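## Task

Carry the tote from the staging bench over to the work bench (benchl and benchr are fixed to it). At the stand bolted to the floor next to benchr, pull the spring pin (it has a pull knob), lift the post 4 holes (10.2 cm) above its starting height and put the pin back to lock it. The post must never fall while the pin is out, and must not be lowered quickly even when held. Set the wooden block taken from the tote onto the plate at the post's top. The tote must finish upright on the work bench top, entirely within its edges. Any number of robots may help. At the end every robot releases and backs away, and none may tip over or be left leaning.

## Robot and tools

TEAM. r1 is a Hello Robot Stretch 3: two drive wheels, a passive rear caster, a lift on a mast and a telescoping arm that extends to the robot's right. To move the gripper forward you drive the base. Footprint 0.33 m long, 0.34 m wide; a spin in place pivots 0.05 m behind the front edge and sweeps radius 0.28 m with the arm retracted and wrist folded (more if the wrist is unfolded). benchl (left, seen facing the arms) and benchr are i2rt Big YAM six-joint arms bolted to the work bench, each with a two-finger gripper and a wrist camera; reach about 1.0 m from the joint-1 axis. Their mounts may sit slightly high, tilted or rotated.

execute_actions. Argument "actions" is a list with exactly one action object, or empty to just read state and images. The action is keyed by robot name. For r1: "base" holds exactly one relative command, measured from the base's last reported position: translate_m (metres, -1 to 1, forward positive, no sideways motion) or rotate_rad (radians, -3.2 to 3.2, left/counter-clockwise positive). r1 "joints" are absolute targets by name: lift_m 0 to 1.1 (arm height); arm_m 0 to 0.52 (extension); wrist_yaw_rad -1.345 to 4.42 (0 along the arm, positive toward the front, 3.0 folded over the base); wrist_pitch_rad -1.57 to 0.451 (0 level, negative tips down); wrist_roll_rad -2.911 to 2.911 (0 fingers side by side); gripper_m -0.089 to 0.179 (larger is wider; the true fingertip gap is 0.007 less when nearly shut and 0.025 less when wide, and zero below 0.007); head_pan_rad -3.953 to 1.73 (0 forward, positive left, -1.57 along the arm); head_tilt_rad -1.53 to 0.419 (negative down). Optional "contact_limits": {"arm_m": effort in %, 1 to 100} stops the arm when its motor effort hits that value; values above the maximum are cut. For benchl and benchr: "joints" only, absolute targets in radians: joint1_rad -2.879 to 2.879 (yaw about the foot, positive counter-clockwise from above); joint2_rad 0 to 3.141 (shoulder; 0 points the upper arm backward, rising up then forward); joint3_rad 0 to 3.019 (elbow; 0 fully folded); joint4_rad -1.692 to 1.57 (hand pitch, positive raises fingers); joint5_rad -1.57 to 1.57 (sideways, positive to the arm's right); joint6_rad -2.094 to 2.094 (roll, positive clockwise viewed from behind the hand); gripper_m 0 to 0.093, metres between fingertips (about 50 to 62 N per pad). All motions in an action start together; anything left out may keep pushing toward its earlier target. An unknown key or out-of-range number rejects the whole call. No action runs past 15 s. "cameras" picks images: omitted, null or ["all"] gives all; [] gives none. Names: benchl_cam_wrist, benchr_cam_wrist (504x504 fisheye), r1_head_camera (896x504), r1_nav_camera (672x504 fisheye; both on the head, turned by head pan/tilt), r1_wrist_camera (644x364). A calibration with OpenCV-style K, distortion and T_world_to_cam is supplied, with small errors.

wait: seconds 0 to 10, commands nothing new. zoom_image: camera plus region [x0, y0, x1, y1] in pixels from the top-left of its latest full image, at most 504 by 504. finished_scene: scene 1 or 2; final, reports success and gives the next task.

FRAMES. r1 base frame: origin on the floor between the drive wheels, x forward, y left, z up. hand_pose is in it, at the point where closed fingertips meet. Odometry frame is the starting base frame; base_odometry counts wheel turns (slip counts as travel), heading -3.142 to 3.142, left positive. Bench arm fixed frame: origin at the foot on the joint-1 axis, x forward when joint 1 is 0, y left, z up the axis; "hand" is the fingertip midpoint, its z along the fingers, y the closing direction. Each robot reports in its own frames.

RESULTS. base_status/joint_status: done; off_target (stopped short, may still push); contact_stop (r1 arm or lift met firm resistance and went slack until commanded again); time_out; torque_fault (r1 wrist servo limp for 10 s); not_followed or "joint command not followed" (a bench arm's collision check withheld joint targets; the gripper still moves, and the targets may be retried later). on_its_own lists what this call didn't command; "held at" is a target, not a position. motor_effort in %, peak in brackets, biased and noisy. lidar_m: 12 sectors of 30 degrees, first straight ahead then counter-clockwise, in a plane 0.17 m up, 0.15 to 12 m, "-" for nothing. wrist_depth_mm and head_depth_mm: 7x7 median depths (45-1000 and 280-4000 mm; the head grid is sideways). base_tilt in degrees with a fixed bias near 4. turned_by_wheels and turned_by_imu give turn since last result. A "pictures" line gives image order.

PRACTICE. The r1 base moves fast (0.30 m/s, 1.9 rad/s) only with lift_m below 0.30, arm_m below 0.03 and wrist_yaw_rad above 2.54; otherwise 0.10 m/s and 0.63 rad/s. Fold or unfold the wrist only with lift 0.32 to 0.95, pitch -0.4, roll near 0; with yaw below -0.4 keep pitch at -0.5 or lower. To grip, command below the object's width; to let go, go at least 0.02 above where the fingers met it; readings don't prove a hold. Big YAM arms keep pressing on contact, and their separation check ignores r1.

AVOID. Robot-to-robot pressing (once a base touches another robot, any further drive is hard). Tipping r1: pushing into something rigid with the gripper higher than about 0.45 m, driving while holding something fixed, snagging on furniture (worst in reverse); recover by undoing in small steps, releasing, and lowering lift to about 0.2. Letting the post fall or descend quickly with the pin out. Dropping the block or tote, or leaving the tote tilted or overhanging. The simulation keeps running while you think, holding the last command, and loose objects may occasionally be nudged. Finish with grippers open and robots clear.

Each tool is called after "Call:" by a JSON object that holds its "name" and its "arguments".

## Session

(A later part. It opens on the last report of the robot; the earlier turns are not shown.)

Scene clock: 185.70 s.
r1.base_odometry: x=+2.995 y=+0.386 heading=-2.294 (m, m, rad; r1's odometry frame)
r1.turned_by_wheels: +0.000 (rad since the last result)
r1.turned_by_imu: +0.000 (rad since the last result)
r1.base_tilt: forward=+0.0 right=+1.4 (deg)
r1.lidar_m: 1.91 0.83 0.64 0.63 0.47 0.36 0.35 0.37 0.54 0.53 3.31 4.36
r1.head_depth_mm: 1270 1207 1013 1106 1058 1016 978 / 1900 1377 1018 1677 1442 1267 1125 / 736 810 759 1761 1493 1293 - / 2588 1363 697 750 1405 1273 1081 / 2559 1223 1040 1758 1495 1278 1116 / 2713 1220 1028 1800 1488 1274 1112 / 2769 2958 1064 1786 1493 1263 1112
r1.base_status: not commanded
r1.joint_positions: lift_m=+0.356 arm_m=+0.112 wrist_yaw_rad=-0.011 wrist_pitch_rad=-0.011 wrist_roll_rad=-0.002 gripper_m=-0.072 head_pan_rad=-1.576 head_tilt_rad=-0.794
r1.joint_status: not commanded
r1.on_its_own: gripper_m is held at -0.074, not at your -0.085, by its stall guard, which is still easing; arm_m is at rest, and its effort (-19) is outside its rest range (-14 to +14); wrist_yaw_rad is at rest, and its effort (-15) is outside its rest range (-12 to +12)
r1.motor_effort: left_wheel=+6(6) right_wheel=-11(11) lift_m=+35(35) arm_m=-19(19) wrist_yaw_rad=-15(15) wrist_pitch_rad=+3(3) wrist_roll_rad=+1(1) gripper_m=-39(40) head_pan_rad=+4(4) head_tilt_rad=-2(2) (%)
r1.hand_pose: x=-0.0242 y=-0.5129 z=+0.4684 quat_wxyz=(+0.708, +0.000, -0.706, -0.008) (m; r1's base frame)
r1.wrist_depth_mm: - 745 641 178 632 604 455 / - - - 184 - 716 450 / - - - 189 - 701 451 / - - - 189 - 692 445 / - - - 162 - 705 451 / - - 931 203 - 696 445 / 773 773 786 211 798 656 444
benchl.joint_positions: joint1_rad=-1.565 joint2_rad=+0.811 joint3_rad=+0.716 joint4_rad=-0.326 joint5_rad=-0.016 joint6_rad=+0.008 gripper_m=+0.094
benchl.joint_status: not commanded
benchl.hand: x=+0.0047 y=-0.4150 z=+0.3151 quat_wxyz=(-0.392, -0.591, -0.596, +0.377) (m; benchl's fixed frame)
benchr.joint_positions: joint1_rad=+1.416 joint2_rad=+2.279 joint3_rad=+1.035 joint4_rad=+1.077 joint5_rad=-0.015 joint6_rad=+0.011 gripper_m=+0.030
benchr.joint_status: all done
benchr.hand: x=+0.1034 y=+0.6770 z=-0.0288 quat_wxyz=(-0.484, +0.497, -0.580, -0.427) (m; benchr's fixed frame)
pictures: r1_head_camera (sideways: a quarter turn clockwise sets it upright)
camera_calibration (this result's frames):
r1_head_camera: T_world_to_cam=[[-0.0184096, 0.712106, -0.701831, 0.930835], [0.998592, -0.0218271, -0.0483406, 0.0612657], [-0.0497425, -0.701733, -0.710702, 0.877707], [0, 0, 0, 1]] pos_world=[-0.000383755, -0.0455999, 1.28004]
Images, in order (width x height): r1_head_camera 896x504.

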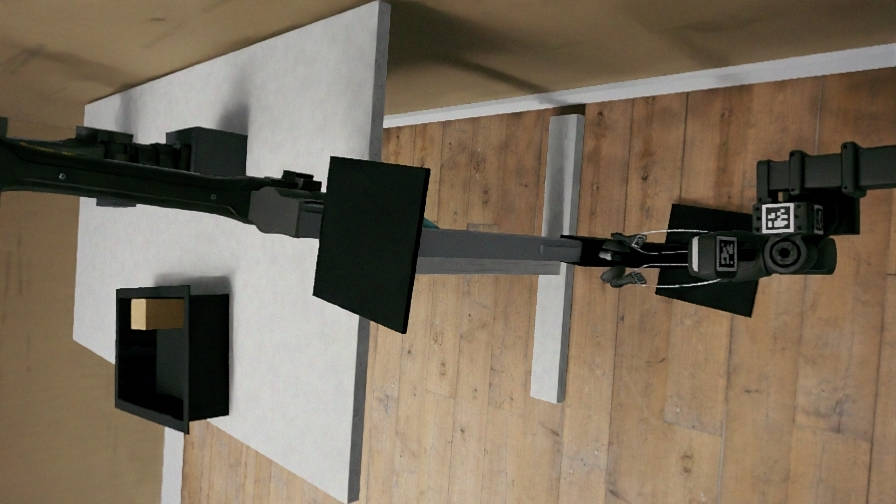

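Call:
{"name": "execute_actions", "arguments": {"actions": [{"benchr":{"joints":{"joint2_rad":2.03,"joint3_rad":1.04,"joint4_rad":1.0}}}], "cameras": ["r1_head_camera","benchr_cam_wrist"]}}

Scene clock: 187.10 s.
r1.base_odometry: x=+2.995 y=+0.386 heading=-2.294 (m, m, rad; r1's odometry frame)
r1.turned_by_wheels: +0.000 (rad since the last result)
r1.turned_by_imu: +0.000 (rad since the last result)
r1.base_tilt: forward=+0.0 right=+1.3 (deg)
r1.lidar_m: 1.91 0.83 0.64 0.63 0.47 0.36 0.35 0.37 0.54 0.54 3.29 4.35
r1.head_depth_mm: 1254 1205 1012 1105 1060 1013 975 / 1866 1381 1019 1679 1448 1262 1125 / 737 764 609 1825 1489 1291 - / 2548 1366 606 1218 1398 1269 1079 / 2571 1224 966 1803 1496 1275 1116 / 2703 1224 1029 1803 1490 1281 1115 / 2767 2966 1071 1782 1481 1272 1111
r1.base_status: not commanded
r1.joint_positions: lift_m=+0.356 arm_m=+0.112 wrist_yaw_rad=-0.011 wrist_pitch_rad=-0.011 wrist_roll_rad=-0.002 gripper_m=-0.065 head_pan_rad=-1.576 head_tilt_rad=-0.794
r1.joint_status: not commanded
r1.on_its_own: gripper_m is held at -0.067, not at your -0.085, by its stall guard, which is still easing; arm_m is at rest, and its effort (-19) is outside its rest range (-14 to +14); wrist_yaw_rad is at rest, and its effort (-15) is outside its rest range (-12 to +12)
r1.motor_effort: left_wheel=+6(6) right_wheel=-11(11) lift_m=+35(35) arm_m=-19(19) wrist_yaw_rad=-15(16) wrist_pitch_rad=+3(3) wrist_roll_rad=+1(1) gripper_m=-37(38) head_pan_rad=+4(4) head_tilt_rad=-2(2) (%)
r1.hand_pose: x=-0.0242 y=-0.5129 z=+0.4684 quat_wxyz=(+0.708, +0.000, -0.706, -0.008) (m; r1's base frame)
r1.wrist_depth_mm: - 735 640 179 630 614 454 / - - - 184 - 692 451 / - - - 191 - 697 448 / - - - 189 - 691 449 / - - - 162 - 687 445 / - - 940 202 - 692 440 / 793 793 800 211 801 665 441
benchl.joint_positions: joint1_rad=-1.565 joint2_rad=+0.811 joint3_rad=+0.716 joint4_rad=-0.326 joint5_rad=-0.016 joint6_rad=+0.008 gripper_m=+0.094
benchl.joint_status: not commanded
benchl.hand: x=+0.0047 y=-0.4150 z=+0.3151 quat_wxyz=(-0.392, -0.591, -0.596, +0.377) (m; benchl's fixed frame)
benchr.joint_positions: joint1_rad=+1.415 joint2_rad=+2.098 joint3_rad=+0.991 joint4_rad=+0.960 joint5_rad=-0.015 joint6_rad=+0.012 gripper_m=+0.030
benchr.joint_status: all done
benchr.hand: x=+0.1042 y=+0.6774 z=+0.0460 quat_wxyz=(-0.490, +0.492, -0.575, -0.432) (m; benchr's fixed frame)
pictures: benchr_cam_wrist, r1_head_camera (sideways: a quarter turn clockwise sets it upright)
camera_calibration (this result's frames):
benchr_cam_wrist: T_world_to_cam=[[0.989561, -0.143633, -0.0117698, -0.00500241], [-0.108016, -0.685152, -0.720346, 0.514282], [0.0954011, 0.714098, -0.693515, -0.33966], [0, 0, 0, 1]] pos_world=[0.0929048, 0.594193, 0.134843]
r1_head_camera: T_world_to_cam=[[-0.0184094, 0.712106, -0.70183, 0.930834], [0.998592, -0.0218273, -0.0483406, 0.0612657], [-0.0497427, -0.701732, -0.710702, 0.877707], [0, 0, 0, 1]] pos_world=[-0.000383766, -0.0455999, 1.28004]
Images, in order (width x height): benchr_cam_wrist 504x504, r1_head_camera 896x504.

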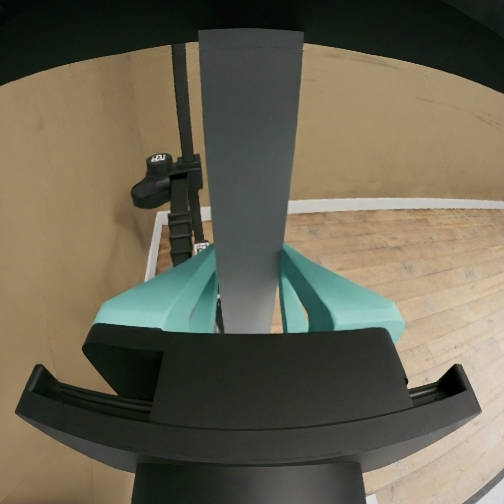

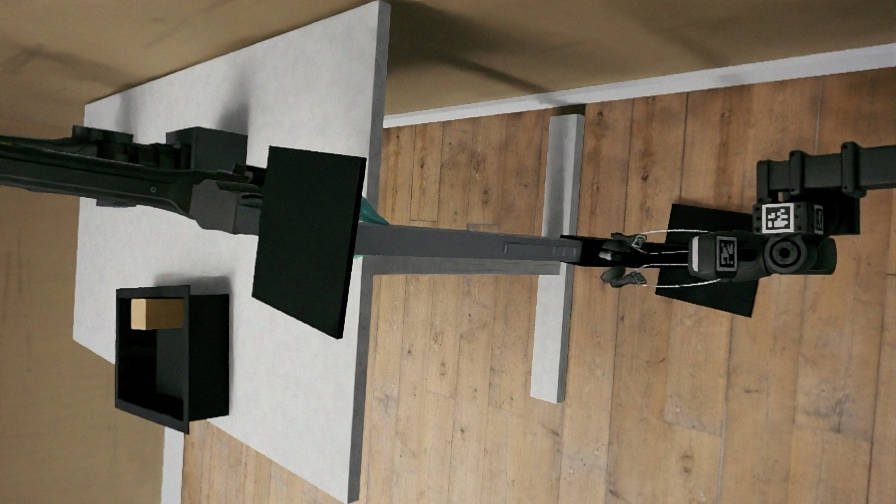

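Call:
{"name": "execute_actions", "arguments": {"actions": [{"r1":{"joints":{"gripper_m":0.08}}}], "cameras": ["r1_head_camera"]}}

Call:
{"name": "zoom_image", "arguments": {"camera": "r1_head_camera", "region": [540,200,700,320]}}

Call:
{"name": "execute_actions", "arguments": {"actions": [{"r1":{"joints":{"arm_m":0.06}},"benchr":{"joints":{"joint2_rad":1.995,"joint4_rad":0.98}}}], "cameras": ["r1_head_camera"]}}

Call:
{"name": "zoom_image", "arguments": {"camera": "r1_head_camera", "region": [540,200,700,320]}}

Scene clock: 189.80 s.
r1.base_odometry: x=+2.995 y=+0.386 heading=-2.295 (m, m, rad; r1's odometry frame)
r1.turned_by_wheels: +0.000 (rad since the last result)
r1.turned_by_imu: +0.000 (rad since the last result)
r1.base_tilt: forward=-0.1 right=+1.3 (deg)
r1.lidar_m: 1.91 0.83 0.64 0.63 0.46 0.36 0.35 0.37 0.54 0.53 3.30 4.36
r1.head_depth_mm: 1265 1204 1008 1105 1057 1016 973 / 1887 1390 1019 1679 1451 1269 1125 / 739 775 611 1840 1483 1298 - / 2575 1373 607 1225 1403 1273 1081 / 2559 1233 968 1812 1502 1275 1117 / 2677 1220 1034 1805 1485 1279 1114 / 2782 2981 1072 1796 1488 1277 1111
r1.base_status: not commanded
r1.joint_positions: lift_m=+0.356 arm_m=+0.110 wrist_yaw_rad=-0.027 wrist_pitch_rad=-0.016 wrist_roll_rad=-0.002 gripper_m=+0.080 head_pan_rad=-1.576 head_tilt_rad=-0.794
r1.joint_status: all done
r1.motor_effort: left_wheel=+1(7) right_wheel=-1(11) lift_m=+35(34) arm_m=-3(19) wrist_yaw_rad=-3(15) wrist_pitch_rad=+5(5) wrist_roll_rad=+1(1) gripper_m=+0(79) head_pan_rad=+4(4) head_tilt_rad=-1(1) (%)
r1.hand_pose: x=-0.0283 y=-0.5110 z=+0.4671 quat_wxyz=(+0.708, -0.004, -0.706, -0.015) (m; r1's base frame)
r1.wrist_depth_mm: - 766 673 182 641 594 445 / - - - 187 - 674 440 / - - - 189 - 674 437 / - - - 191 - 670 443 / - - - 194 - 664 438 / - - 969 207 942 654 430 / 765 762 805 214 806 603 432
benchl.joint_positions: joint1_rad=-1.565 joint2_rad=+0.811 joint3_rad=+0.716 joint4_rad=-0.326 joint5_rad=-0.016 joint6_rad=+0.008 gripper_m=+0.094
benchl.joint_status: not commanded
benchl.hand: x=+0.0047 y=-0.4150 z=+0.3151 quat_wxyz=(-0.392, -0.591, -0.596, +0.377) (m; benchl's fixed frame)
benchr.joint_positions: joint1_rad=+1.415 joint2_rad=+2.098 joint3_rad=+0.991 joint4_rad=+0.960 joint5_rad=-0.015 joint6_rad=+0.012 gripper_m=+0.030
benchr.joint_status: not commanded
benchr.hand: x=+0.1042 y=+0.6774 z=+0.0460 quat_wxyz=(-0.490, +0.492, -0.575, -0.432) (m; benchr's fixed frame)
pictures: r1_head_camera (sideways: a quarter turn clockwise sets it upright)
camera_calibration (this result's frames):
r1_head_camera: T_world_to_cam=[[-0.0184097, 0.712106, -0.701831, 0.930835], [0.998592, -0.021827, -0.0483406, 0.0612657], [-0.0497425, -0.701733, -0.710702, 0.877707], [0, 0, 0, 1]] pos_world=[-0.000383749, -0.0455999, 1.28004]
Images, in order (width x height): r1_head_camera 896x504.

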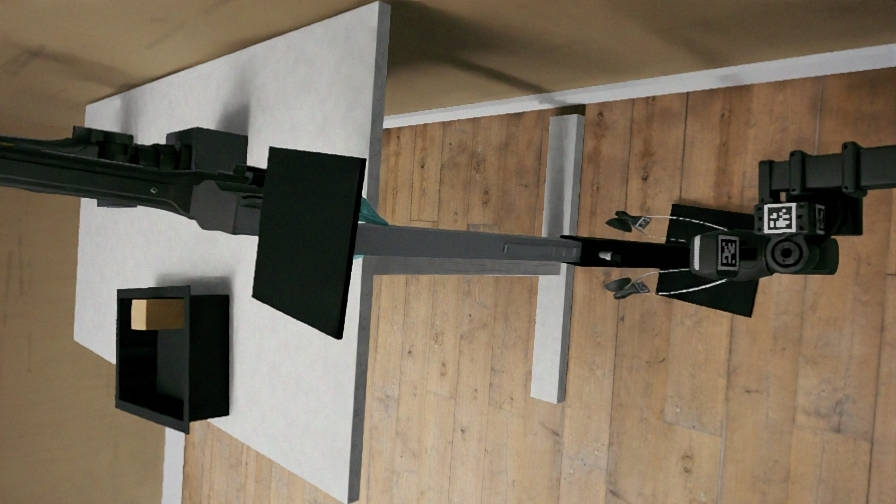

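Region (540, 200, 700, 320) of r1_head_camera's 896x504 image, scaled by 3.150, with more detail than that image has; it fills the top 378 rows of this view, and the rest is white.

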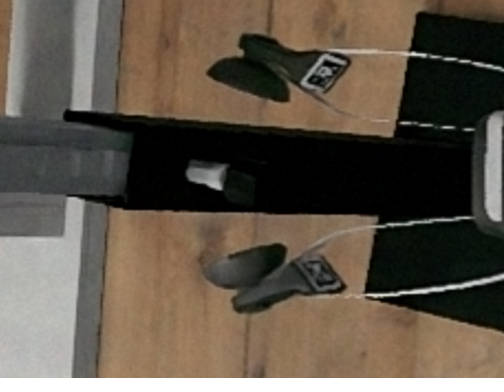

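Scene clock: 191.27 s.
r1.base_odometry: x=+2.995 y=+0.386 heading=-2.295 (m, m, rad; r1's odometry frame)
r1.turned_by_wheels: +0.000 (rad since the last result)
r1.turned_by_imu: +0.000 (rad since the last result)
r1.base_tilt: forward=-0.1 right=+1.3 (deg)
r1.lidar_m: 1.90 0.83 0.64 0.63 0.46 0.36 0.35 0.37 0.54 0.53 3.28 4.36
r1.head_depth_mm: 1265 1202 1014 1102 1050 1015 974 / 1904 1384 1022 1689 1451 1278 1127 / 738 770 610 1824 1491 1290 1162 / 2589 1367 608 1221 1411 1249 - / 2575 1227 964 1813 1503 1282 1115 / 2705 1220 1030 1805 1493 1269 1108 / 2800 2972 1070 1802 1485 1269 1111
r1.base_status: not commanded
r1.joint_positions: lift_m=+0.356 arm_m=+0.060 wrist_yaw_rad=-0.027 wrist_pitch_rad=-0.016 wrist_roll_rad=-0.002 gripper_m=+0.080 head_pan_rad=-1.576 head_tilt_rad=-0.794
r1.joint_status: all done
r1.motor_effort: left_wheel=+1(1) right_wheel=-1(1) lift_m=+35(35) arm_m=-4(4) wrist_yaw_rad=-2(3) wrist_pitch_rad=+5(5) wrist_roll_rad=+1(1) gripper_m=+1(0) head_pan_rad=+4(4) head_tilt_rad=-2(2) (%)
r1.hand_pose: x=-0.0285 y=-0.4610 z=+0.4669 quat_wxyz=(+0.708, -0.004, -0.706, -0.016) (m; r1's base frame)
r1.wrist_depth_mm: - 769 666 228 640 600 441 / - - - 235 - 677 439 / - - - 240 - 674 433 / - - - 246 - 669 435 / - - - 255 - 665 435 / 972 - 961 264 932 654 428 / 781 753 742 282 743 616 431
benchl.joint_positions: joint1_rad=-1.565 joint2_rad=+0.811 joint3_rad=+0.716 joint4_rad=-0.326 joint5_rad=-0.016 joint6_rad=+0.008 gripper_m=+0.094
benchl.joint_status: not commanded
benchl.hand: x=+0.0047 y=-0.4150 z=+0.3151 quat_wxyz=(-0.392, -0.591, -0.596, +0.377) (m; benchl's fixed frame)
benchr.joint_positions: joint1_rad=+1.415 joint2_rad=+2.089 joint3_rad=+0.991 joint4_rad=+0.938 joint5_rad=-0.015 joint6_rad=+0.012 gripper_m=+0.030
benchr.joint_status: all done
benchr.hand: x=+0.1042 y=+0.6773 z=+0.0463 quat_wxyz=(-0.486, +0.495, -0.579, -0.429) (m; benchr's fixed frame)
pictures: r1_head_camera (sideways: a quarter turn clockwise sets it upright)
camera_calibration (this result's frames):
r1_head_camera: T_world_to_cam=[[-0.0184095, 0.712106, -0.701831, 0.930835], [0.998592, -0.0218272, -0.0483406, 0.0612657], [-0.0497426, -0.701733, -0.710702, 0.877707], [0, 0, 0, 1]] pos_world=[-0.00038376, -0.0455999, 1.28004]
Images, in order (width x height): r1_head_camera 896x504.

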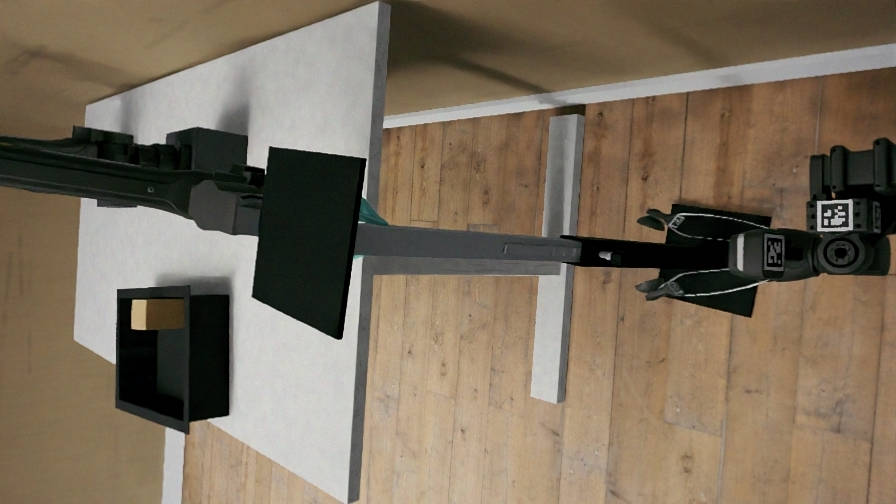

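Region (540, 200, 700, 320) of r1_head_camera's 896x504 image, scaled by 3.150, with more detail than that image has; it fills the top 378 rows of this view, and the rest is white.

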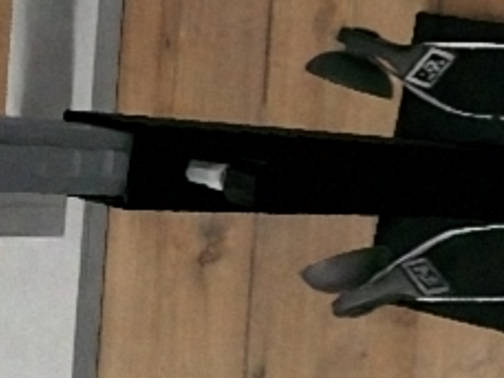

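Call:
{"name": "execute_actions", "arguments": {"actions": [{"benchr":{"joints":{"joint2_rad":1.975,"joint4_rad":1.0}}}], "cameras": ["r1_head_camera"]}}

Call:
{"name": "zoom_image", "arguments": {"camera": "r1_head_camera", "region": [540,200,700,320]}}

Scene clock: 193.17 s.
r1.base_odometry: x=+2.995 y=+0.386 heading=-2.295 (m, m, rad; r1's odometry frame)
r1.turned_by_wheels: +0.000 (rad since the last result)
r1.turned_by_imu: +0.000 (rad since the last result)
r1.base_tilt: forward=+0.0 right=+1.3 (deg)
r1.lidar_m: 1.90 0.83 0.64 0.63 0.47 0.36 0.35 0.37 0.54 0.53 3.33 4.33
r1.head_depth_mm: 1268 1207 1008 1103 1052 1016 976 / 1892 1395 1021 1676 1447 1265 1125 / 736 767 611 1813 1485 1290 1169 / 2565 1380 609 1217 1411 1242 - / 2602 1228 964 1806 1501 1278 1118 / 2679 1219 1034 1802 1487 1272 1112 / 2735 3001 1073 1809 1499 1276 1106
r1.base_status: not commanded
r1.joint_positions: lift_m=+0.356 arm_m=+0.060 wrist_yaw_rad=-0.027 wrist_pitch_rad=-0.016 wrist_roll_rad=-0.002 gripper_m=+0.080 head_pan_rad=-1.576 head_tilt_rad=-0.794
r1.joint_status: not commanded
r1.motor_effort: left_wheel=+1(1) right_wheel=-1(1) lift_m=+35(34) arm_m=-3(3) wrist_yaw_rad=-2(2) wrist_pitch_rad=+5(5) wrist_roll_rad=+1(1) gripper_m=+1(0) head_pan_rad=+4(4) head_tilt_rad=-2(2) (%)
r1.hand_pose: x=-0.0285 y=-0.4610 z=+0.4669 quat_wxyz=(+0.708, -0.004, -0.706, -0.016) (m; r1's base frame)
r1.wrist_depth_mm: - 791 670 228 653 581 436 / - - - 235 - 684 437 / - - - 241 - 669 437 / - - - 244 - 661 427 / - - - 257 - 666 427 / - - 966 265 956 660 431 / 778 742 743 279 751 606 425
benchl.joint_positions: joint1_rad=-1.565 joint2_rad=+0.811 joint3_rad=+0.716 joint4_rad=-0.326 joint5_rad=-0.016 joint6_rad=+0.008 gripper_m=+0.094
benchl.joint_status: not commanded
benchl.hand: x=+0.0047 y=-0.4150 z=+0.3151 quat_wxyz=(-0.392, -0.591, -0.596, +0.377) (m; benchl's fixed frame)
benchr.joint_positions: joint1_rad=+1.415 joint2_rad=+2.088 joint3_rad=+0.991 joint4_rad=+0.938 joint5_rad=-0.015 joint6_rad=+0.012 gripper_m=+0.030
benchr.joint_status: joint4_rad time_out (moved +0.000 of +0.062); the others done
benchr.on_its_own: joint4_rad reads +0.938 and still pushes toward +1.000 since a time_out
benchr.hand: x=+0.1042 y=+0.6774 z=+0.0471 quat_wxyz=(-0.487, +0.495, -0.578, -0.429) (m; benchr's fixed frame)
pictures: r1_head_camera (sideways: a quarter turn clockwise sets it upright)
camera_calibration (this result's frames):
r1_head_camera: T_world_to_cam=[[-0.0184095, 0.712106, -0.701831, 0.930835], [0.998592, -0.0218272, -0.0483406, 0.0612657], [-0.0497426, -0.701733, -0.710702, 0.877707], [0, 0, 0, 1]] pos_world=[-0.00038376, -0.0455999, 1.28004]
Images, in order (width x height): r1_head_camera 896x504.

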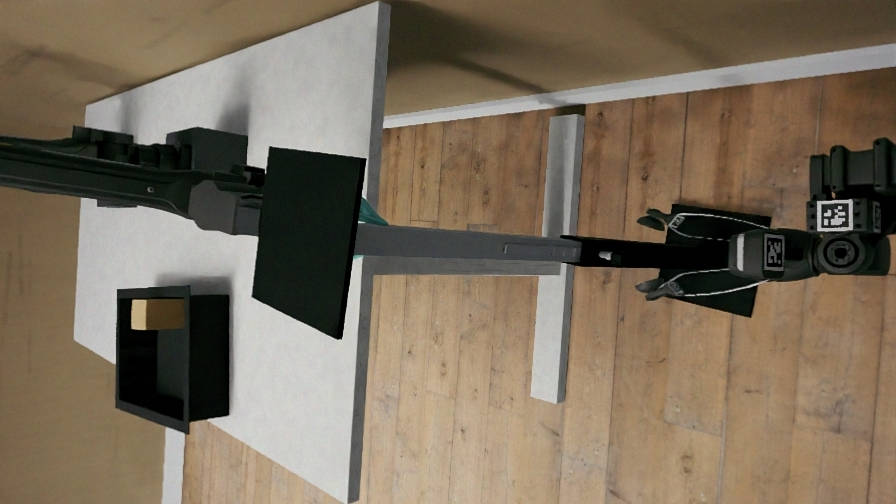

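Region (540, 200, 700, 320) of r1_head_camera's 896x504 image, scaled by 3.150, with more detail than that image has; it fills the top 378 rows of this view, and the rest is white.

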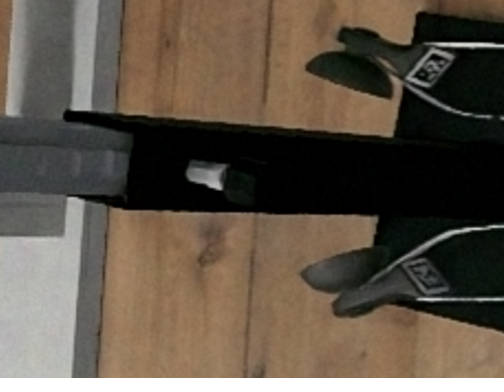

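Call:
{"name": "execute_actions", "arguments": {"actions": [{"benchr":{"joints":{"joint2_rad":1.955,"joint3_rad":1.01,"joint4_rad":0.98}}}], "cameras": ["r1_head_camera","r1_wrist_camera"]}}

Call:
{"name": "zoom_image", "arguments": {"camera": "r1_head_camera", "region": [480,200,640,320]}}

Scene clock: 194.57 s.
r1.base_odometry: x=+2.995 y=+0.386 heading=-2.295 (m, m, rad; r1's odometry frame)
r1.turned_by_wheels: +0.000 (rad since the last result)
r1.turned_by_imu: +0.000 (rad since the last result)
r1.base_tilt: forward=-0.1 right=+1.3 (deg)
r1.lidar_m: 1.91 0.84 0.64 0.63 0.46 0.36 0.35 0.37 0.54 0.53 3.31 4.36
r1.head_depth_mm: 1256 1204 1011 1100 1053 1014 975 / 1867 1396 1020 1684 1449 1266 1128 / 737 768 606 1831 1493 1288 1170 / 2575 1358 602 1220 1405 1249 - / 2582 1228 935 1813 1494 1277 1113 / 2668 1221 1032 1795 1495 1278 1114 / 2767 2997 1070 1790 1490 1272 1108
r1.base_status: not commanded
r1.joint_positions: lift_m=+0.356 arm_m=+0.060 wrist_yaw_rad=-0.027 wrist_pitch_rad=-0.016 wrist_roll_rad=-0.002 gripper_m=+0.080 head_pan_rad=-1.576 head_tilt_rad=-0.794
r1.joint_status: not commanded
r1.motor_effort: left_wheel=+0(1) right_wheel=-1(1) lift_m=+34(35) arm_m=-3(3) wrist_yaw_rad=-2(2) wrist_pitch_rad=+5(5) wrist_roll_rad=+1(1) gripper_m=-1(1) head_pan_rad=+4(4) head_tilt_rad=-1(2) (%)
r1.hand_pose: x=-0.0285 y=-0.4610 z=+0.4669 quat_wxyz=(+0.708, -0.004, -0.706, -0.016) (m; r1's base frame)
r1.wrist_depth_mm: - 779 674 228 646 590 441 / - - - 237 - 673 433 / - - - 241 - 674 432 / - - - 244 - 668 434 / - - - 252 - 663 430 / 995 - 968 264 923 657 430 / 772 746 728 281 736 617 428
benchl.joint_positions: joint1_rad=-1.565 joint2_rad=+0.811 joint3_rad=+0.716 joint4_rad=-0.326 joint5_rad=-0.016 joint6_rad=+0.008 gripper_m=+0.094
benchl.joint_status: not commanded
benchl.hand: x=+0.0047 y=-0.4150 z=+0.3151 quat_wxyz=(-0.392, -0.591, -0.596, +0.377) (m; benchl's fixed frame)
benchr.joint_positions: joint1_rad=+1.415 joint2_rad=+2.077 joint3_rad=+0.988 joint4_rad=+0.924 joint5_rad=-0.015 joint6_rad=+0.012 gripper_m=+0.030
benchr.joint_status: joint4_rad off_target (ended at +0.924, target +0.980); the others done
benchr.on_its_own: joint4_rad reads +0.924 and still pushes toward +0.980 since a time_out
benchr.hand: x=+0.1043 y=+0.6764 z=+0.0497 quat_wxyz=(-0.485, +0.496, -0.580, -0.427) (m; benchr's fixed frame)
pictures: r1_head_camera (sideways: a quarter turn clockwise sets it upright), r1_wrist_camera
camera_calibration (this result's frames):
r1_head_camera: T_world_to_cam=[[-0.0184095, 0.712106, -0.70183, 0.930834], [0.998592, -0.0218272, -0.0483406, 0.0612657], [-0.0497426, -0.701732, -0.710702, 0.877707], [0, 0, 0, 1]] pos_world=[-0.00038376, -0.0455999, 1.28004]
r1_wrist_camera: T_world_to_cam=[[-0.998073, 0.0430219, 0.0447172, -0.0324282], [-0.0345212, 0.213859, -0.976254, 0.583836], [-0.0515635, -0.975917, -0.211962, -0.186485], [0, 0, 0, 1]] pos_world=[-0.0218268, -0.305457, 0.531895]
Images, in order (width x height): r1_head_camera 896x504, r1_wrist_camera 644x364.

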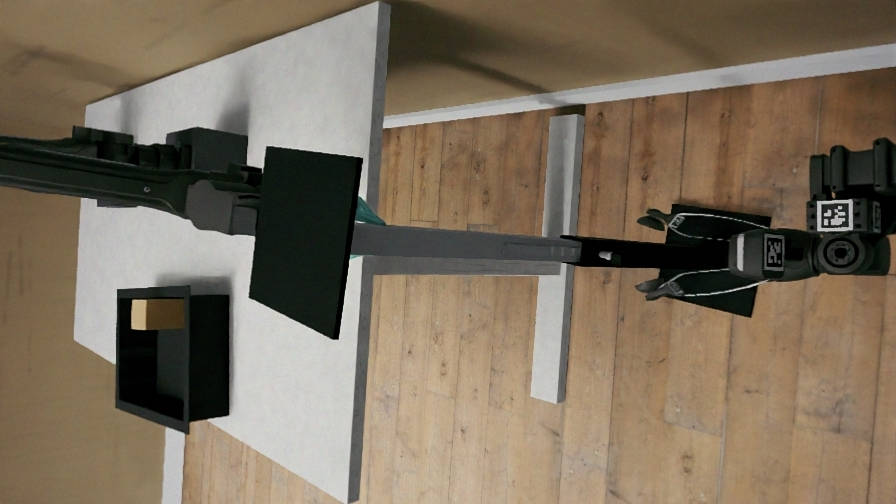

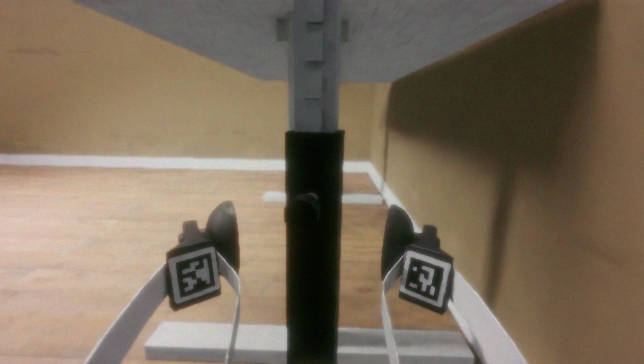

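Region (480, 200, 640, 320) of r1_head_camera's 896x504 image, scaled by 3.150, with more detail than that image has; it fills the top 378 rows of this view, and the rest is white.

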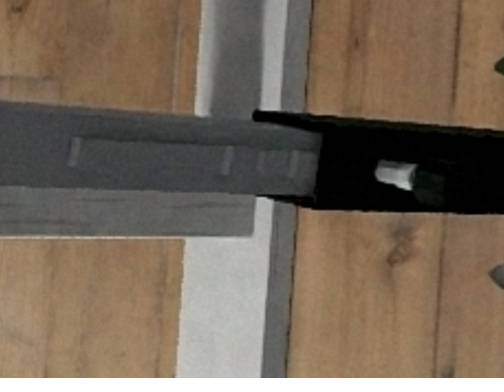

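Still out; a bit more.

Call:
{"name": "execute_actions", "arguments": {"actions": [{"benchr":{"joints":{"joint2_rad":1.94,"joint3_rad":0.995,"joint4_rad":0.97}}}], "cameras": ["r1_head_camera"]}}

Call:
{"name": "zoom_image", "arguments": {"camera": "r1_head_camera", "region": [480,200,640,320]}}

Scene clock: 195.57 s.
r1.base_odometry: x=+2.995 y=+0.386 heading=-2.295 (m, m, rad; r1's odometry frame)
r1.turned_by_wheels: +0.000 (rad since the last result)
r1.turned_by_imu: +0.000 (rad since the last result)
r1.base_tilt: forward=+0.0 right=+1.3 (deg)
r1.lidar_m: 1.91 0.83 0.64 0.63 0.47 0.36 0.35 0.37 0.54 0.53 3.30 4.36
r1.head_depth_mm: 1263 1199 1015 1102 1053 1015 975 / 1879 1391 1018 1685 1451 1270 1127 / 738 765 596 1837 1485 1287 1167 / 2542 1361 587 1221 1401 1248 - / 2589 1227 968 1811 1496 1277 1122 / 2678 1217 1035 1802 1492 1275 1112 / 2765 2947 1070 1793 1488 1269 1110
r1.base_status: not commanded
r1.joint_positions: lift_m=+0.356 arm_m=+0.060 wrist_yaw_rad=-0.027 wrist_pitch_rad=-0.016 wrist_roll_rad=-0.002 gripper_m=+0.080 head_pan_rad=-1.576 head_tilt_rad=-0.794
r1.joint_status: not commanded
r1.motor_effort: left_wheel=+1(1) right_wheel=-1(1) lift_m=+35(35) arm_m=-3(3) wrist_yaw_rad=-2(2) wrist_pitch_rad=+5(5) wrist_roll_rad=+1(1) gripper_m=+1(0) head_pan_rad=+4(4) head_tilt_rad=-2(1) (%)
r1.hand_pose: x=-0.0285 y=-0.4610 z=+0.4669 quat_wxyz=(+0.708, -0.004, -0.706, -0.016) (m; r1's base frame)
r1.wrist_depth_mm: - 771 674 229 634 591 439 / - - - 236 - 674 432 / - - - 243 - 650 434 / - - - 243 - 677 432 / - - - 257 - 661 436 / 994 - 962 265 946 646 423 / 768 739 732 282 734 606 427
benchl.joint_positions: joint1_rad=-1.565 joint2_rad=+0.811 joint3_rad=+0.716 joint4_rad=-0.326 joint5_rad=-0.016 joint6_rad=+0.008 gripper_m=+0.094
benchl.joint_status: not commanded
benchl.hand: x=+0.0047 y=-0.4150 z=+0.3151 quat_wxyz=(-0.392, -0.591, -0.596, +0.377) (m; benchl's fixed frame)
benchr.joint_positions: joint1_rad=+1.415 joint2_rad=+2.059 joint3_rad=+0.983 joint4_rad=+0.910 joint5_rad=-0.015 joint6_rad=+0.012 gripper_m=+0.030
benchr.joint_status: joint4_rad off_target (ended at +0.910, target +0.970); the others done
benchr.on_its_own: joint4_rad reads +0.910 and still pushes toward +0.970 since a time_out
benchr.hand: x=+0.1042 y=+0.6756 z=+0.0564 quat_wxyz=(-0.485, +0.496, -0.580, -0.427) (m; benchr's fixed frame)
pictures: r1_head_camera (sideways: a quarter turn clockwise sets it upright)
camera_calibration (this result's frames):
r1_head_camera: T_world_to_cam=[[-0.0184095, 0.712106, -0.701831, 0.930835], [0.998592, -0.0218272, -0.0483406, 0.0612657], [-0.0497426, -0.701733, -0.710702, 0.877707], [0, 0, 0, 1]] pos_world=[-0.00038376, -0.0455999, 1.28004]
Images, in order (width x height): r1_head_camera 896x504.

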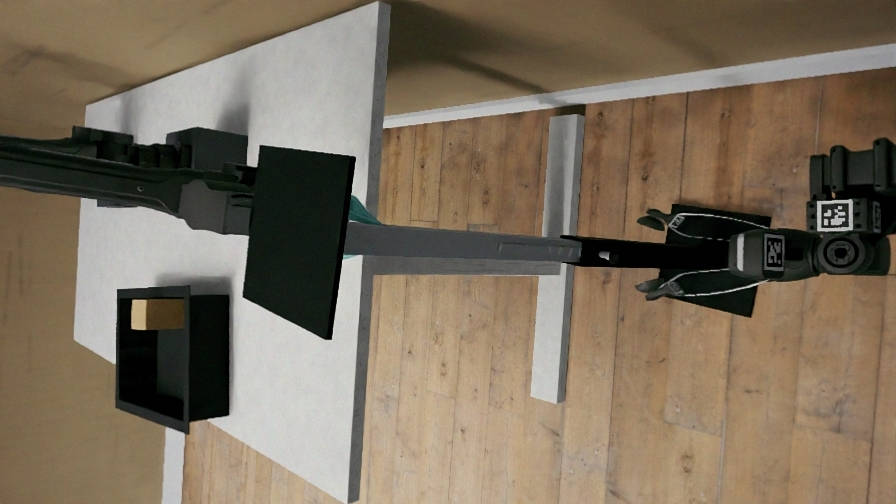

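Region (480, 200, 640, 320) of r1_head_camera's 896x504 image, scaled by 3.150, with more detail than that image has; it fills the top 378 rows of this view, and the rest is white.

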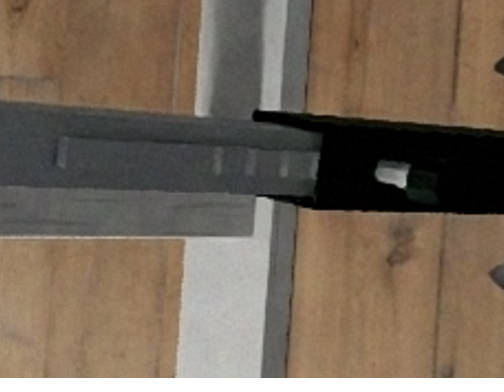

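Call:
{"name": "execute_actions", "arguments": {"actions": [{"r1":{"joints":{"arm_m":0.005}},"benchr":{"joints":{"joint2_rad":2.08,"joint3_rad":0.985,"joint4_rad":0.92}}}], "cameras": ["r1_head_camera"]}}

Call:
{"name": "zoom_image", "arguments": {"camera": "r1_head_camera", "region": [480,200,640,320]}}

Scene clock: 197.67 s.
r1.base_odometry: x=+2.995 y=+0.386 heading=-2.295 (m, m, rad; r1's odometry frame)
r1.turned_by_wheels: +0.000 (rad since the last result)
r1.turned_by_imu: +0.000 (rad since the last result)
r1.base_tilt: forward=+0.0 right=+1.3 (deg)
r1.lidar_m: 1.91 0.83 0.64 0.63 0.47 0.36 0.35 0.37 0.54 0.53 3.31 4.37
r1.head_depth_mm: 1263 1202 1014 1106 1056 1015 974 / 1886 1402 1016 1689 1456 1265 1131 / 735 765 598 1833 1492 1284 1136 / 2579 1364 594 1217 1415 1222 1133 / 2591 1226 964 1810 1500 1274 1120 / 2697 1225 1032 1813 1492 1282 1114 / 2783 2974 1070 1794 1485 1274 1110
r1.base_status: not commanded
r1.joint_positions: lift_m=+0.356 arm_m=+0.005 wrist_yaw_rad=-0.028 wrist_pitch_rad=-0.017 wrist_roll_rad=-0.002 gripper_m=+0.080 head_pan_rad=-1.576 head_tilt_rad=-0.794
r1.joint_status: all done
r1.motor_effort: left_wheel=+1(1) right_wheel=+0(1) lift_m=+35(35) arm_m=-3(6) wrist_yaw_rad=-2(2) wrist_pitch_rad=+5(5) wrist_roll_rad=+1(1) gripper_m=+1(0) head_pan_rad=+4(4) head_tilt_rad=-2(2) (%)
r1.hand_pose: x=-0.0285 y=-0.4060 z=+0.4669 quat_wxyz=(+0.708, -0.004, -0.706, -0.016) (m; r1's base frame)
r1.wrist_depth_mm: - 777 663 562 643 577 439 / - - - - - 659 435 / - - - 671 - 652 424 / - - - 324 - 653 427 / - - - 355 - 641 426 / - - 992 921 927 651 422 / 769 765 773 729 753 596 421
benchl.joint_positions: joint1_rad=-1.565 joint2_rad=+0.811 joint3_rad=+0.716 joint4_rad=-0.326 joint5_rad=-0.016 joint6_rad=+0.008 gripper_m=+0.094
benchl.joint_status: not commanded
benchl.hand: x=+0.0047 y=-0.4150 z=+0.3151 quat_wxyz=(-0.392, -0.591, -0.596, +0.377) (m; benchl's fixed frame)
benchr.joint_positions: joint1_rad=+1.415 joint2_rad=+2.067 joint3_rad=+0.983 joint4_rad=+0.909 joint5_rad=-0.015 joint6_rad=+0.012 gripper_m=+0.030
benchr.joint_status: all done
benchr.hand: x=+0.1041 y=+0.6748 z=+0.0503 quat_wxyz=(-0.482, +0.498, -0.583, -0.425) (m; benchr's fixed frame)
pictures: r1_head_camera (sideways: a quarter turn clockwise sets it upright)
camera_calibration (this result's frames):
r1_head_camera: T_world_to_cam=[[-0.0184095, 0.712106, -0.701831, 0.930835], [0.998592, -0.0218272, -0.0483406, 0.0612657], [-0.0497426, -0.701733, -0.710702, 0.877707], [0, 0, 0, 1]] pos_world=[-0.00038376, -0.0455999, 1.28004]
Images, in order (width x height): r1_head_camera 896x504.

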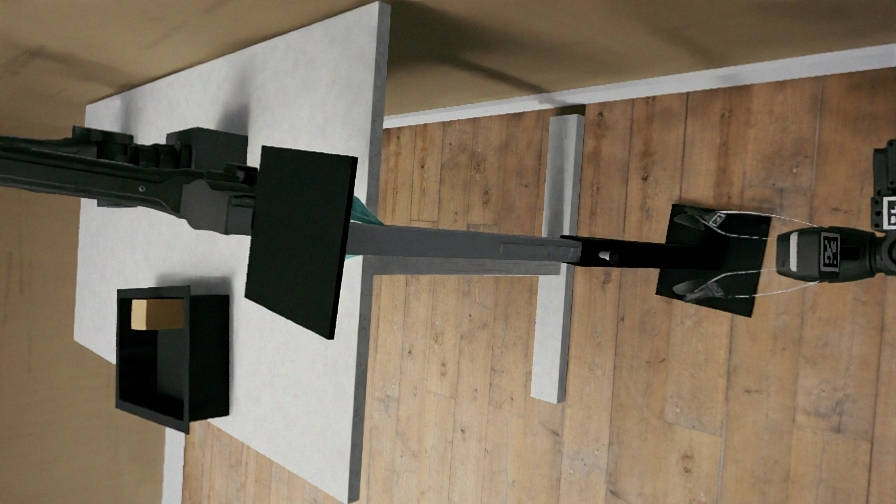

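Region (480, 200, 640, 320) of r1_head_camera's 896x504 image, scaled by 3.150, with more detail than that image has; it fills the top 378 rows of this view, and the rest is white.

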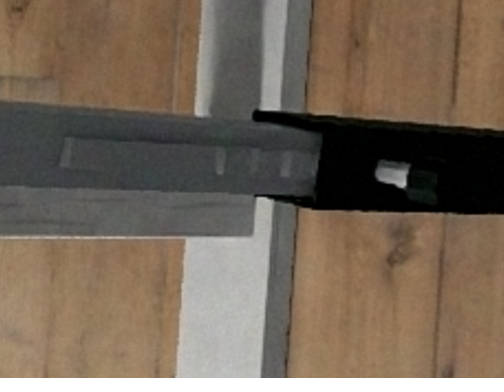

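Call:
{"name": "execute_actions", "arguments": {"actions": [{"benchr":{"joints":{"gripper_m":0.093}}}], "cameras": []}}

Call:
{"name": "execute_actions", "arguments": {"actions": [{"benchr":{"joints":{"joint2_rad":2.0,"joint3_rad":0.62,"joint4_rad":1.25}}}], "cameras": []}}

Call:
{"name": "execute_actions", "arguments": {"actions": [{"benchr":{"joints":{"joint1_rad":0.9,"joint2_rad":1.5}}}], "cameras": []}}

Call:
{"name": "execute_actions", "arguments": {"actions": [{"benchr":{"joints":{"joint1_rad":-0.345,"joint2_rad":1.22,"joint3_rad":0.84,"joint4_rad":-1.19,"joint6_rad":-0.34}}}], "cameras": ["benchr_cam_wrist","r1_head_camera"]}}

Scene clock: 199.67 s.
r1.base_odometry: x=+2.995 y=+0.386 heading=-2.295 (m, m, rad; r1's odometry frame)
r1.turned_by_wheels: +0.000 (rad since the last result)
r1.turned_by_imu: +0.000 (rad since the last result)
r1.base_tilt: forward=-0.1 right=+1.3 (deg)
r1.lidar_m: 1.91 0.83 0.64 0.63 0.47 0.36 0.35 0.37 0.54 0.53 3.32 4.38
r1.head_depth_mm: 1263 1199 1009 1105 1053 1017 974 / 1888 1390 1021 1690 1451 1272 1123 / 736 762 598 1820 1487 1280 1133 / 2543 1368 592 1221 1402 1224 1129 / 2575 1230 969 1818 1490 1281 1121 / 2681 1224 1035 1809 1494 1274 1115 / 2744 2993 1065 1814 1485 1275 1107
r1.base_status: not commanded
r1.joint_positions: lift_m=+0.356 arm_m=+0.005 wrist_yaw_rad=-0.028 wrist_pitch_rad=-0.017 wrist_roll_rad=-0.002 gripper_m=+0.080 head_pan_rad=-1.576 head_tilt_rad=-0.794
r1.joint_status: not commanded
r1.motor_effort: left_wheel=+0(1) right_wheel=-1(1) lift_m=+35(35) arm_m=-3(3) wrist_yaw_rad=-2(2) wrist_pitch_rad=+5(5) wrist_roll_rad=+1(1) gripper_m=+1(1) head_pan_rad=+4(4) head_tilt_rad=-2(2) (%)
r1.hand_pose: x=-0.0285 y=-0.4060 z=+0.4669 quat_wxyz=(+0.708, -0.004, -0.706, -0.016) (m; r1's base frame)
r1.wrist_depth_mm: - 779 673 575 629 575 430 / - - - - - 670 431 / - - - 664 - 661 432 / - - - 324 - 654 428 / - - - 355 - 652 424 / - - 991 890 916 641 424 / 779 768 783 718 746 596 423
benchl.joint_positions: joint1_rad=-1.565 joint2_rad=+0.811 joint3_rad=+0.716 joint4_rad=-0.326 joint5_rad=-0.016 joint6_rad=+0.008 gripper_m=+0.094
benchl.joint_status: not commanded
benchl.hand: x=+0.0047 y=-0.4150 z=+0.3151 quat_wxyz=(-0.392, -0.591, -0.596, +0.377) (m; benchl's fixed frame)
benchr.joint_positions: joint1_rad=+1.415 joint2_rad=+2.067 joint3_rad=+0.983 joint4_rad=+0.909 joint5_rad=-0.011 joint6_rad=+0.012 gripper_m=+0.093
benchr.joint_status: all done
benchr.hand: x=+0.1047 y=+0.6747 z=+0.0503 quat_wxyz=(-0.483, +0.497, -0.583, -0.424) (m; benchr's fixed frame)
pictures: none
No camera images: the call's "cameras" was empty. Leave "cameras" out to get every camera's image.

Scene clock: 200.77 s.
r1.base_odometry: x=+2.995 y=+0.386 heading=-2.295 (m, m, rad; r1's odometry frame)
r1.turned_by_wheels: +0.000 (rad since the last result)
r1.turned_by_imu: +0.000 (rad since the last result)
r1.base_tilt: forward=-0.1 right=+1.3 (deg)
r1.lidar_m: 1.91 0.83 0.64 0.63 0.47 0.36 0.35 0.37 0.54 0.54 3.29 4.34
r1.head_depth_mm: 1259 1204 1012 1101 1056 1015 972 / 1891 1390 1021 1695 1445 1268 1124 / 815 839 599 1827 1493 1285 1137 / 2565 1366 593 1216 1397 1225 1130 / 2579 1229 970 1822 1499 1277 1114 / 2662 1218 1035 1799 1493 1278 1114 / 2754 2961 1068 1792 1489 1267 1107
r1.base_status: not commanded
r1.joint_positions: lift_m=+0.356 arm_m=+0.005 wrist_yaw_rad=-0.028 wrist_pitch_rad=-0.017 wrist_roll_rad=-0.002 gripper_m=+0.080 head_pan_rad=-1.576 head_tilt_rad=-0.794
r1.joint_status: not commanded
r1.motor_effort: left_wheel=+0(0) right_wheel=+0(0) lift_m=+35(35) arm_m=-3(4) wrist_yaw_rad=-2(2) wrist_pitch_rad=+5(5) wrist_roll_rad=+1(1) gripper_m=+0(0) head_pan_rad=+4(4) head_tilt_rad=-1(2) (%)
r1.hand_pose: x=-0.0285 y=-0.4060 z=+0.4669 quat_wxyz=(+0.708, -0.004, -0.706, -0.016) (m; r1's base frame)
r1.wrist_depth_mm: - 776 665 580 637 583 430 / - - - - - 660 430 / - - - 645 - 651 430 / - - - 323 - 655 428 / - - - 352 - 652 426 / - - 950 918 951 646 421 / 766 762 764 735 750 609 423
benchl.joint_positions: joint1_rad=-1.565 joint2_rad=+0.811 joint3_rad=+0.716 joint4_rad=-0.326 joint5_rad=-0.016 joint6_rad=+0.008 gripper_m=+0.094
benchl.joint_status: not commanded
benchl.hand: x=+0.0047 y=-0.4150 z=+0.3151 quat_wxyz=(-0.392, -0.591, -0.596, +0.377) (m; benchl's fixed frame)
benchr.joint_positions: joint1_rad=+1.415 joint2_rad=+1.999 joint3_rad=+0.625 joint4_rad=+1.235 joint5_rad=-0.011 joint6_rad=+0.012 gripper_m=+0.093
benchr.joint_status: all done
benchr.hand: x=+0.0855 y=+0.5525 z=+0.0381 quat_wxyz=(-0.494, +0.489, -0.574, -0.433) (m; benchr's fixed frame)
pictures: none
No camera images: the call's "cameras" was empty. Leave "cameras" out to get every camera's image.

Scene clock: 202.10 s.
r1.base_odometry: x=+2.995 y=+0.386 heading=-2.295 (m, m, rad; r1's odometry frame)
r1.turned_by_wheels: +0.000 (rad since the last result)
r1.turned_by_imu: +0.000 (rad since the last result)
r1.base_tilt: forward=+0.0 right=+1.3 (deg)
r1.lidar_m: 1.91 0.83 0.64 0.63 0.47 0.36 0.35 0.37 0.54 0.53 3.30 4.37
r1.head_depth_mm: 1252 1204 1010 1103 1055 1014 976 / 1883 1394 1020 1684 1447 1275 1127 / 1063 1150 598 1830 1490 1287 1134 / 847 1370 593 1214 1409 1228 1132 / 785 1232 967 1822 1498 1281 1121 / 1424 1212 1035 1815 1494 1270 1119 / 2749 3009 1070 1818 1489 1273 1107
r1.base_status: not commanded
r1.joint_positions: lift_m=+0.356 arm_m=+0.005 wrist_yaw_rad=-0.028 wrist_pitch_rad=-0.017 wrist_roll_rad=-0.002 gripper_m=+0.080 head_pan_rad=-1.576 head_tilt_rad=-0.794
r1.joint_status: not commanded
r1.motor_effort: left_wheel=+1(0) right_wheel=+0(0) lift_m=+34(35) arm_m=-3(3) wrist_yaw_rad=-2(2) wrist_pitch_rad=+5(5) wrist_roll_rad=+1(2) gripper_m=+1(0) head_pan_rad=+4(4) head_tilt_rad=-2(2) (%)
r1.hand_pose: x=-0.0285 y=-0.4060 z=+0.4669 quat_wxyz=(+0.708, -0.004, -0.706, -0.016) (m; r1's base frame)
r1.wrist_depth_mm: - 765 665 586 646 584 433 / - - - - - 669 430 / - - - 657 - 649 429 / - - - 323 - 653 434 / - - - 350 - 653 426 / - 993 970 910 938 644 427 / 777 773 758 719 765 601 423
benchl.joint_positions: joint1_rad=-1.565 joint2_rad=+0.811 joint3_rad=+0.716 joint4_rad=-0.326 joint5_rad=-0.016 joint6_rad=+0.008 gripper_m=+0.094
benchl.joint_status: not commanded
benchl.hand: x=+0.0047 y=-0.4150 z=+0.3151 quat_wxyz=(-0.392, -0.591, -0.596, +0.377) (m; benchl's fixed frame)
benchr.joint_positions: joint1_rad=+0.894 joint2_rad=+1.490 joint3_rad=+0.625 joint4_rad=+1.245 joint5_rad=-0.007 joint6_rad=+0.012 gripper_m=+0.093
benchr.joint_status: all done
benchr.hand: x=+0.3344 y=+0.4179 z=+0.3136 quat_wxyz=(-0.743, +0.242, -0.506, -0.364) (m; benchr's fixed frame)
pictures: none
No camera images: the call's "cameras" was empty. Leave "cameras" out to get every camera's image.

Scene clock: 204.30 s.
r1.base_odometry: x=+2.995 y=+0.386 heading=-2.295 (m, m, rad; r1's odometry frame)
r1.turned_by_wheels: +0.000 (rad since the last result)
r1.turned_by_imu: +0.000 (rad since the last result)
r1.base_tilt: forward=-0.1 right=+1.3 (deg)
r1.lidar_m: 1.91 0.83 0.64 0.63 0.47 0.36 0.35 0.37 0.54 0.53 3.30 4.37
r1.head_depth_mm: 1266 1197 1011 1101 1057 1015 973 / 1828 1390 1023 1689 1450 1271 1129 / 1486 1154 598 1830 1487 1292 1130 / 2563 1374 593 1220 1407 1222 1137 / 1827 1234 963 1817 1496 1281 1118 / 2690 1216 1034 1804 1498 1285 1111 / 2772 2989 1072 1788 1486 1270 1105
r1.base_status: not commanded
r1.joint_positions: lift_m=+0.356 arm_m=+0.005 wrist_yaw_rad=-0.028 wrist_pitch_rad=-0.017 wrist_roll_rad=-0.002 gripper_m=+0.080 head_pan_rad=-1.576 head_tilt_rad=-0.794
r1.joint_status: not commanded
r1.motor_effort: left_wheel=+0(0) right_wheel=-1(0) lift_m=+35(35) arm_m=-3(3) wrist_yaw_rad=-2(3) wrist_pitch_rad=+5(5) wrist_roll_rad=+1(1) gripper_m=+0(1) head_pan_rad=+4(4) head_tilt_rad=-2(2) (%)
r1.hand_pose: x=-0.0285 y=-0.4060 z=+0.4669 quat_wxyz=(+0.708, -0.004, -0.706, -0.016) (m; r1's base frame)
r1.wrist_depth_mm: - 793 663 576 646 575 440 / - - - - - 661 433 / - - - 664 - 656 433 / - - - 326 - 663 432 / - - - 352 - 661 431 / - 980 971 956 913 648 426 / 772 770 771 735 747 605 422
benchl.joint_positions: joint1_rad=-1.565 joint2_rad=+0.811 joint3_rad=+0.716 joint4_rad=-0.326 joint5_rad=-0.016 joint6_rad=+0.008 gripper_m=+0.094
benchl.joint_status: not commanded
benchl.hand: x=+0.0047 y=-0.4150 z=+0.3151 quat_wxyz=(-0.392, -0.591, -0.596, +0.377) (m; benchl's fixed frame)
benchr.joint_positions: joint1_rad=-0.346 joint2_rad=+1.215 joint3_rad=+0.824 joint4_rad=-1.183 joint5_rad=-0.007 joint6_rad=-0.329 gripper_m=+0.093
benchr.joint_status: all done
benchr.hand: x=+0.2880 y=-0.1030 z=+0.1176 quat_wxyz=(+0.001, -0.008, -1.000, -0.004) (m; benchr's fixed frame)
pictures: benchr_cam_wrist, r1_head_camera (sideways: a quarter turn clockwise sets it upright)
camera_calibration (this result's frames):
benchr_cam_wrist: T_world_to_cam=[[-0.014322, -0.999875, -0.0066854, -0.0977943], [-0.813124, 0.00775533, 0.582039, 0.172272], [-0.581915, 0.013772, -0.813133, 0.386744], [0, 0, 0, 1]] pos_world=[0.36373, -0.104444, 0.213552]
r1_head_camera: T_world_to_cam=[[-0.0184094, 0.712106, -0.701831, 0.930835], [0.998592, -0.0218273, -0.0483406, 0.0612657], [-0.0497427, -0.701733, -0.710702, 0.877707], [0, 0, 0, 1]] pos_world=[-0.000383766, -0.0455999, 1.28004]
Images, in order (width x height): benchr_cam_wrist 504x504, r1_head_camera 896x504.

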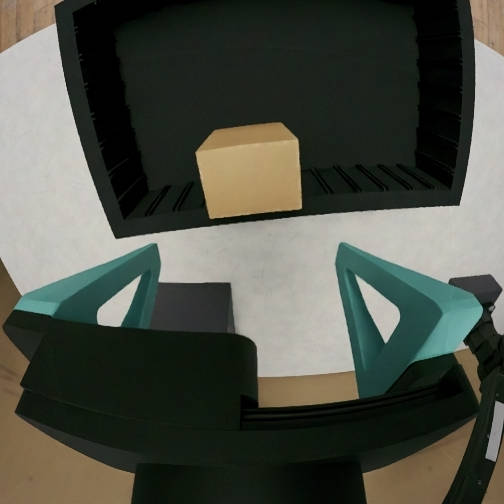

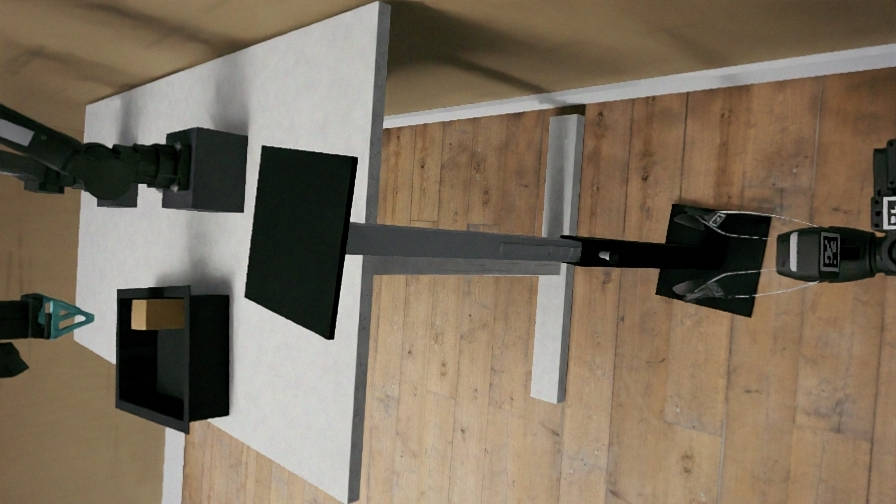

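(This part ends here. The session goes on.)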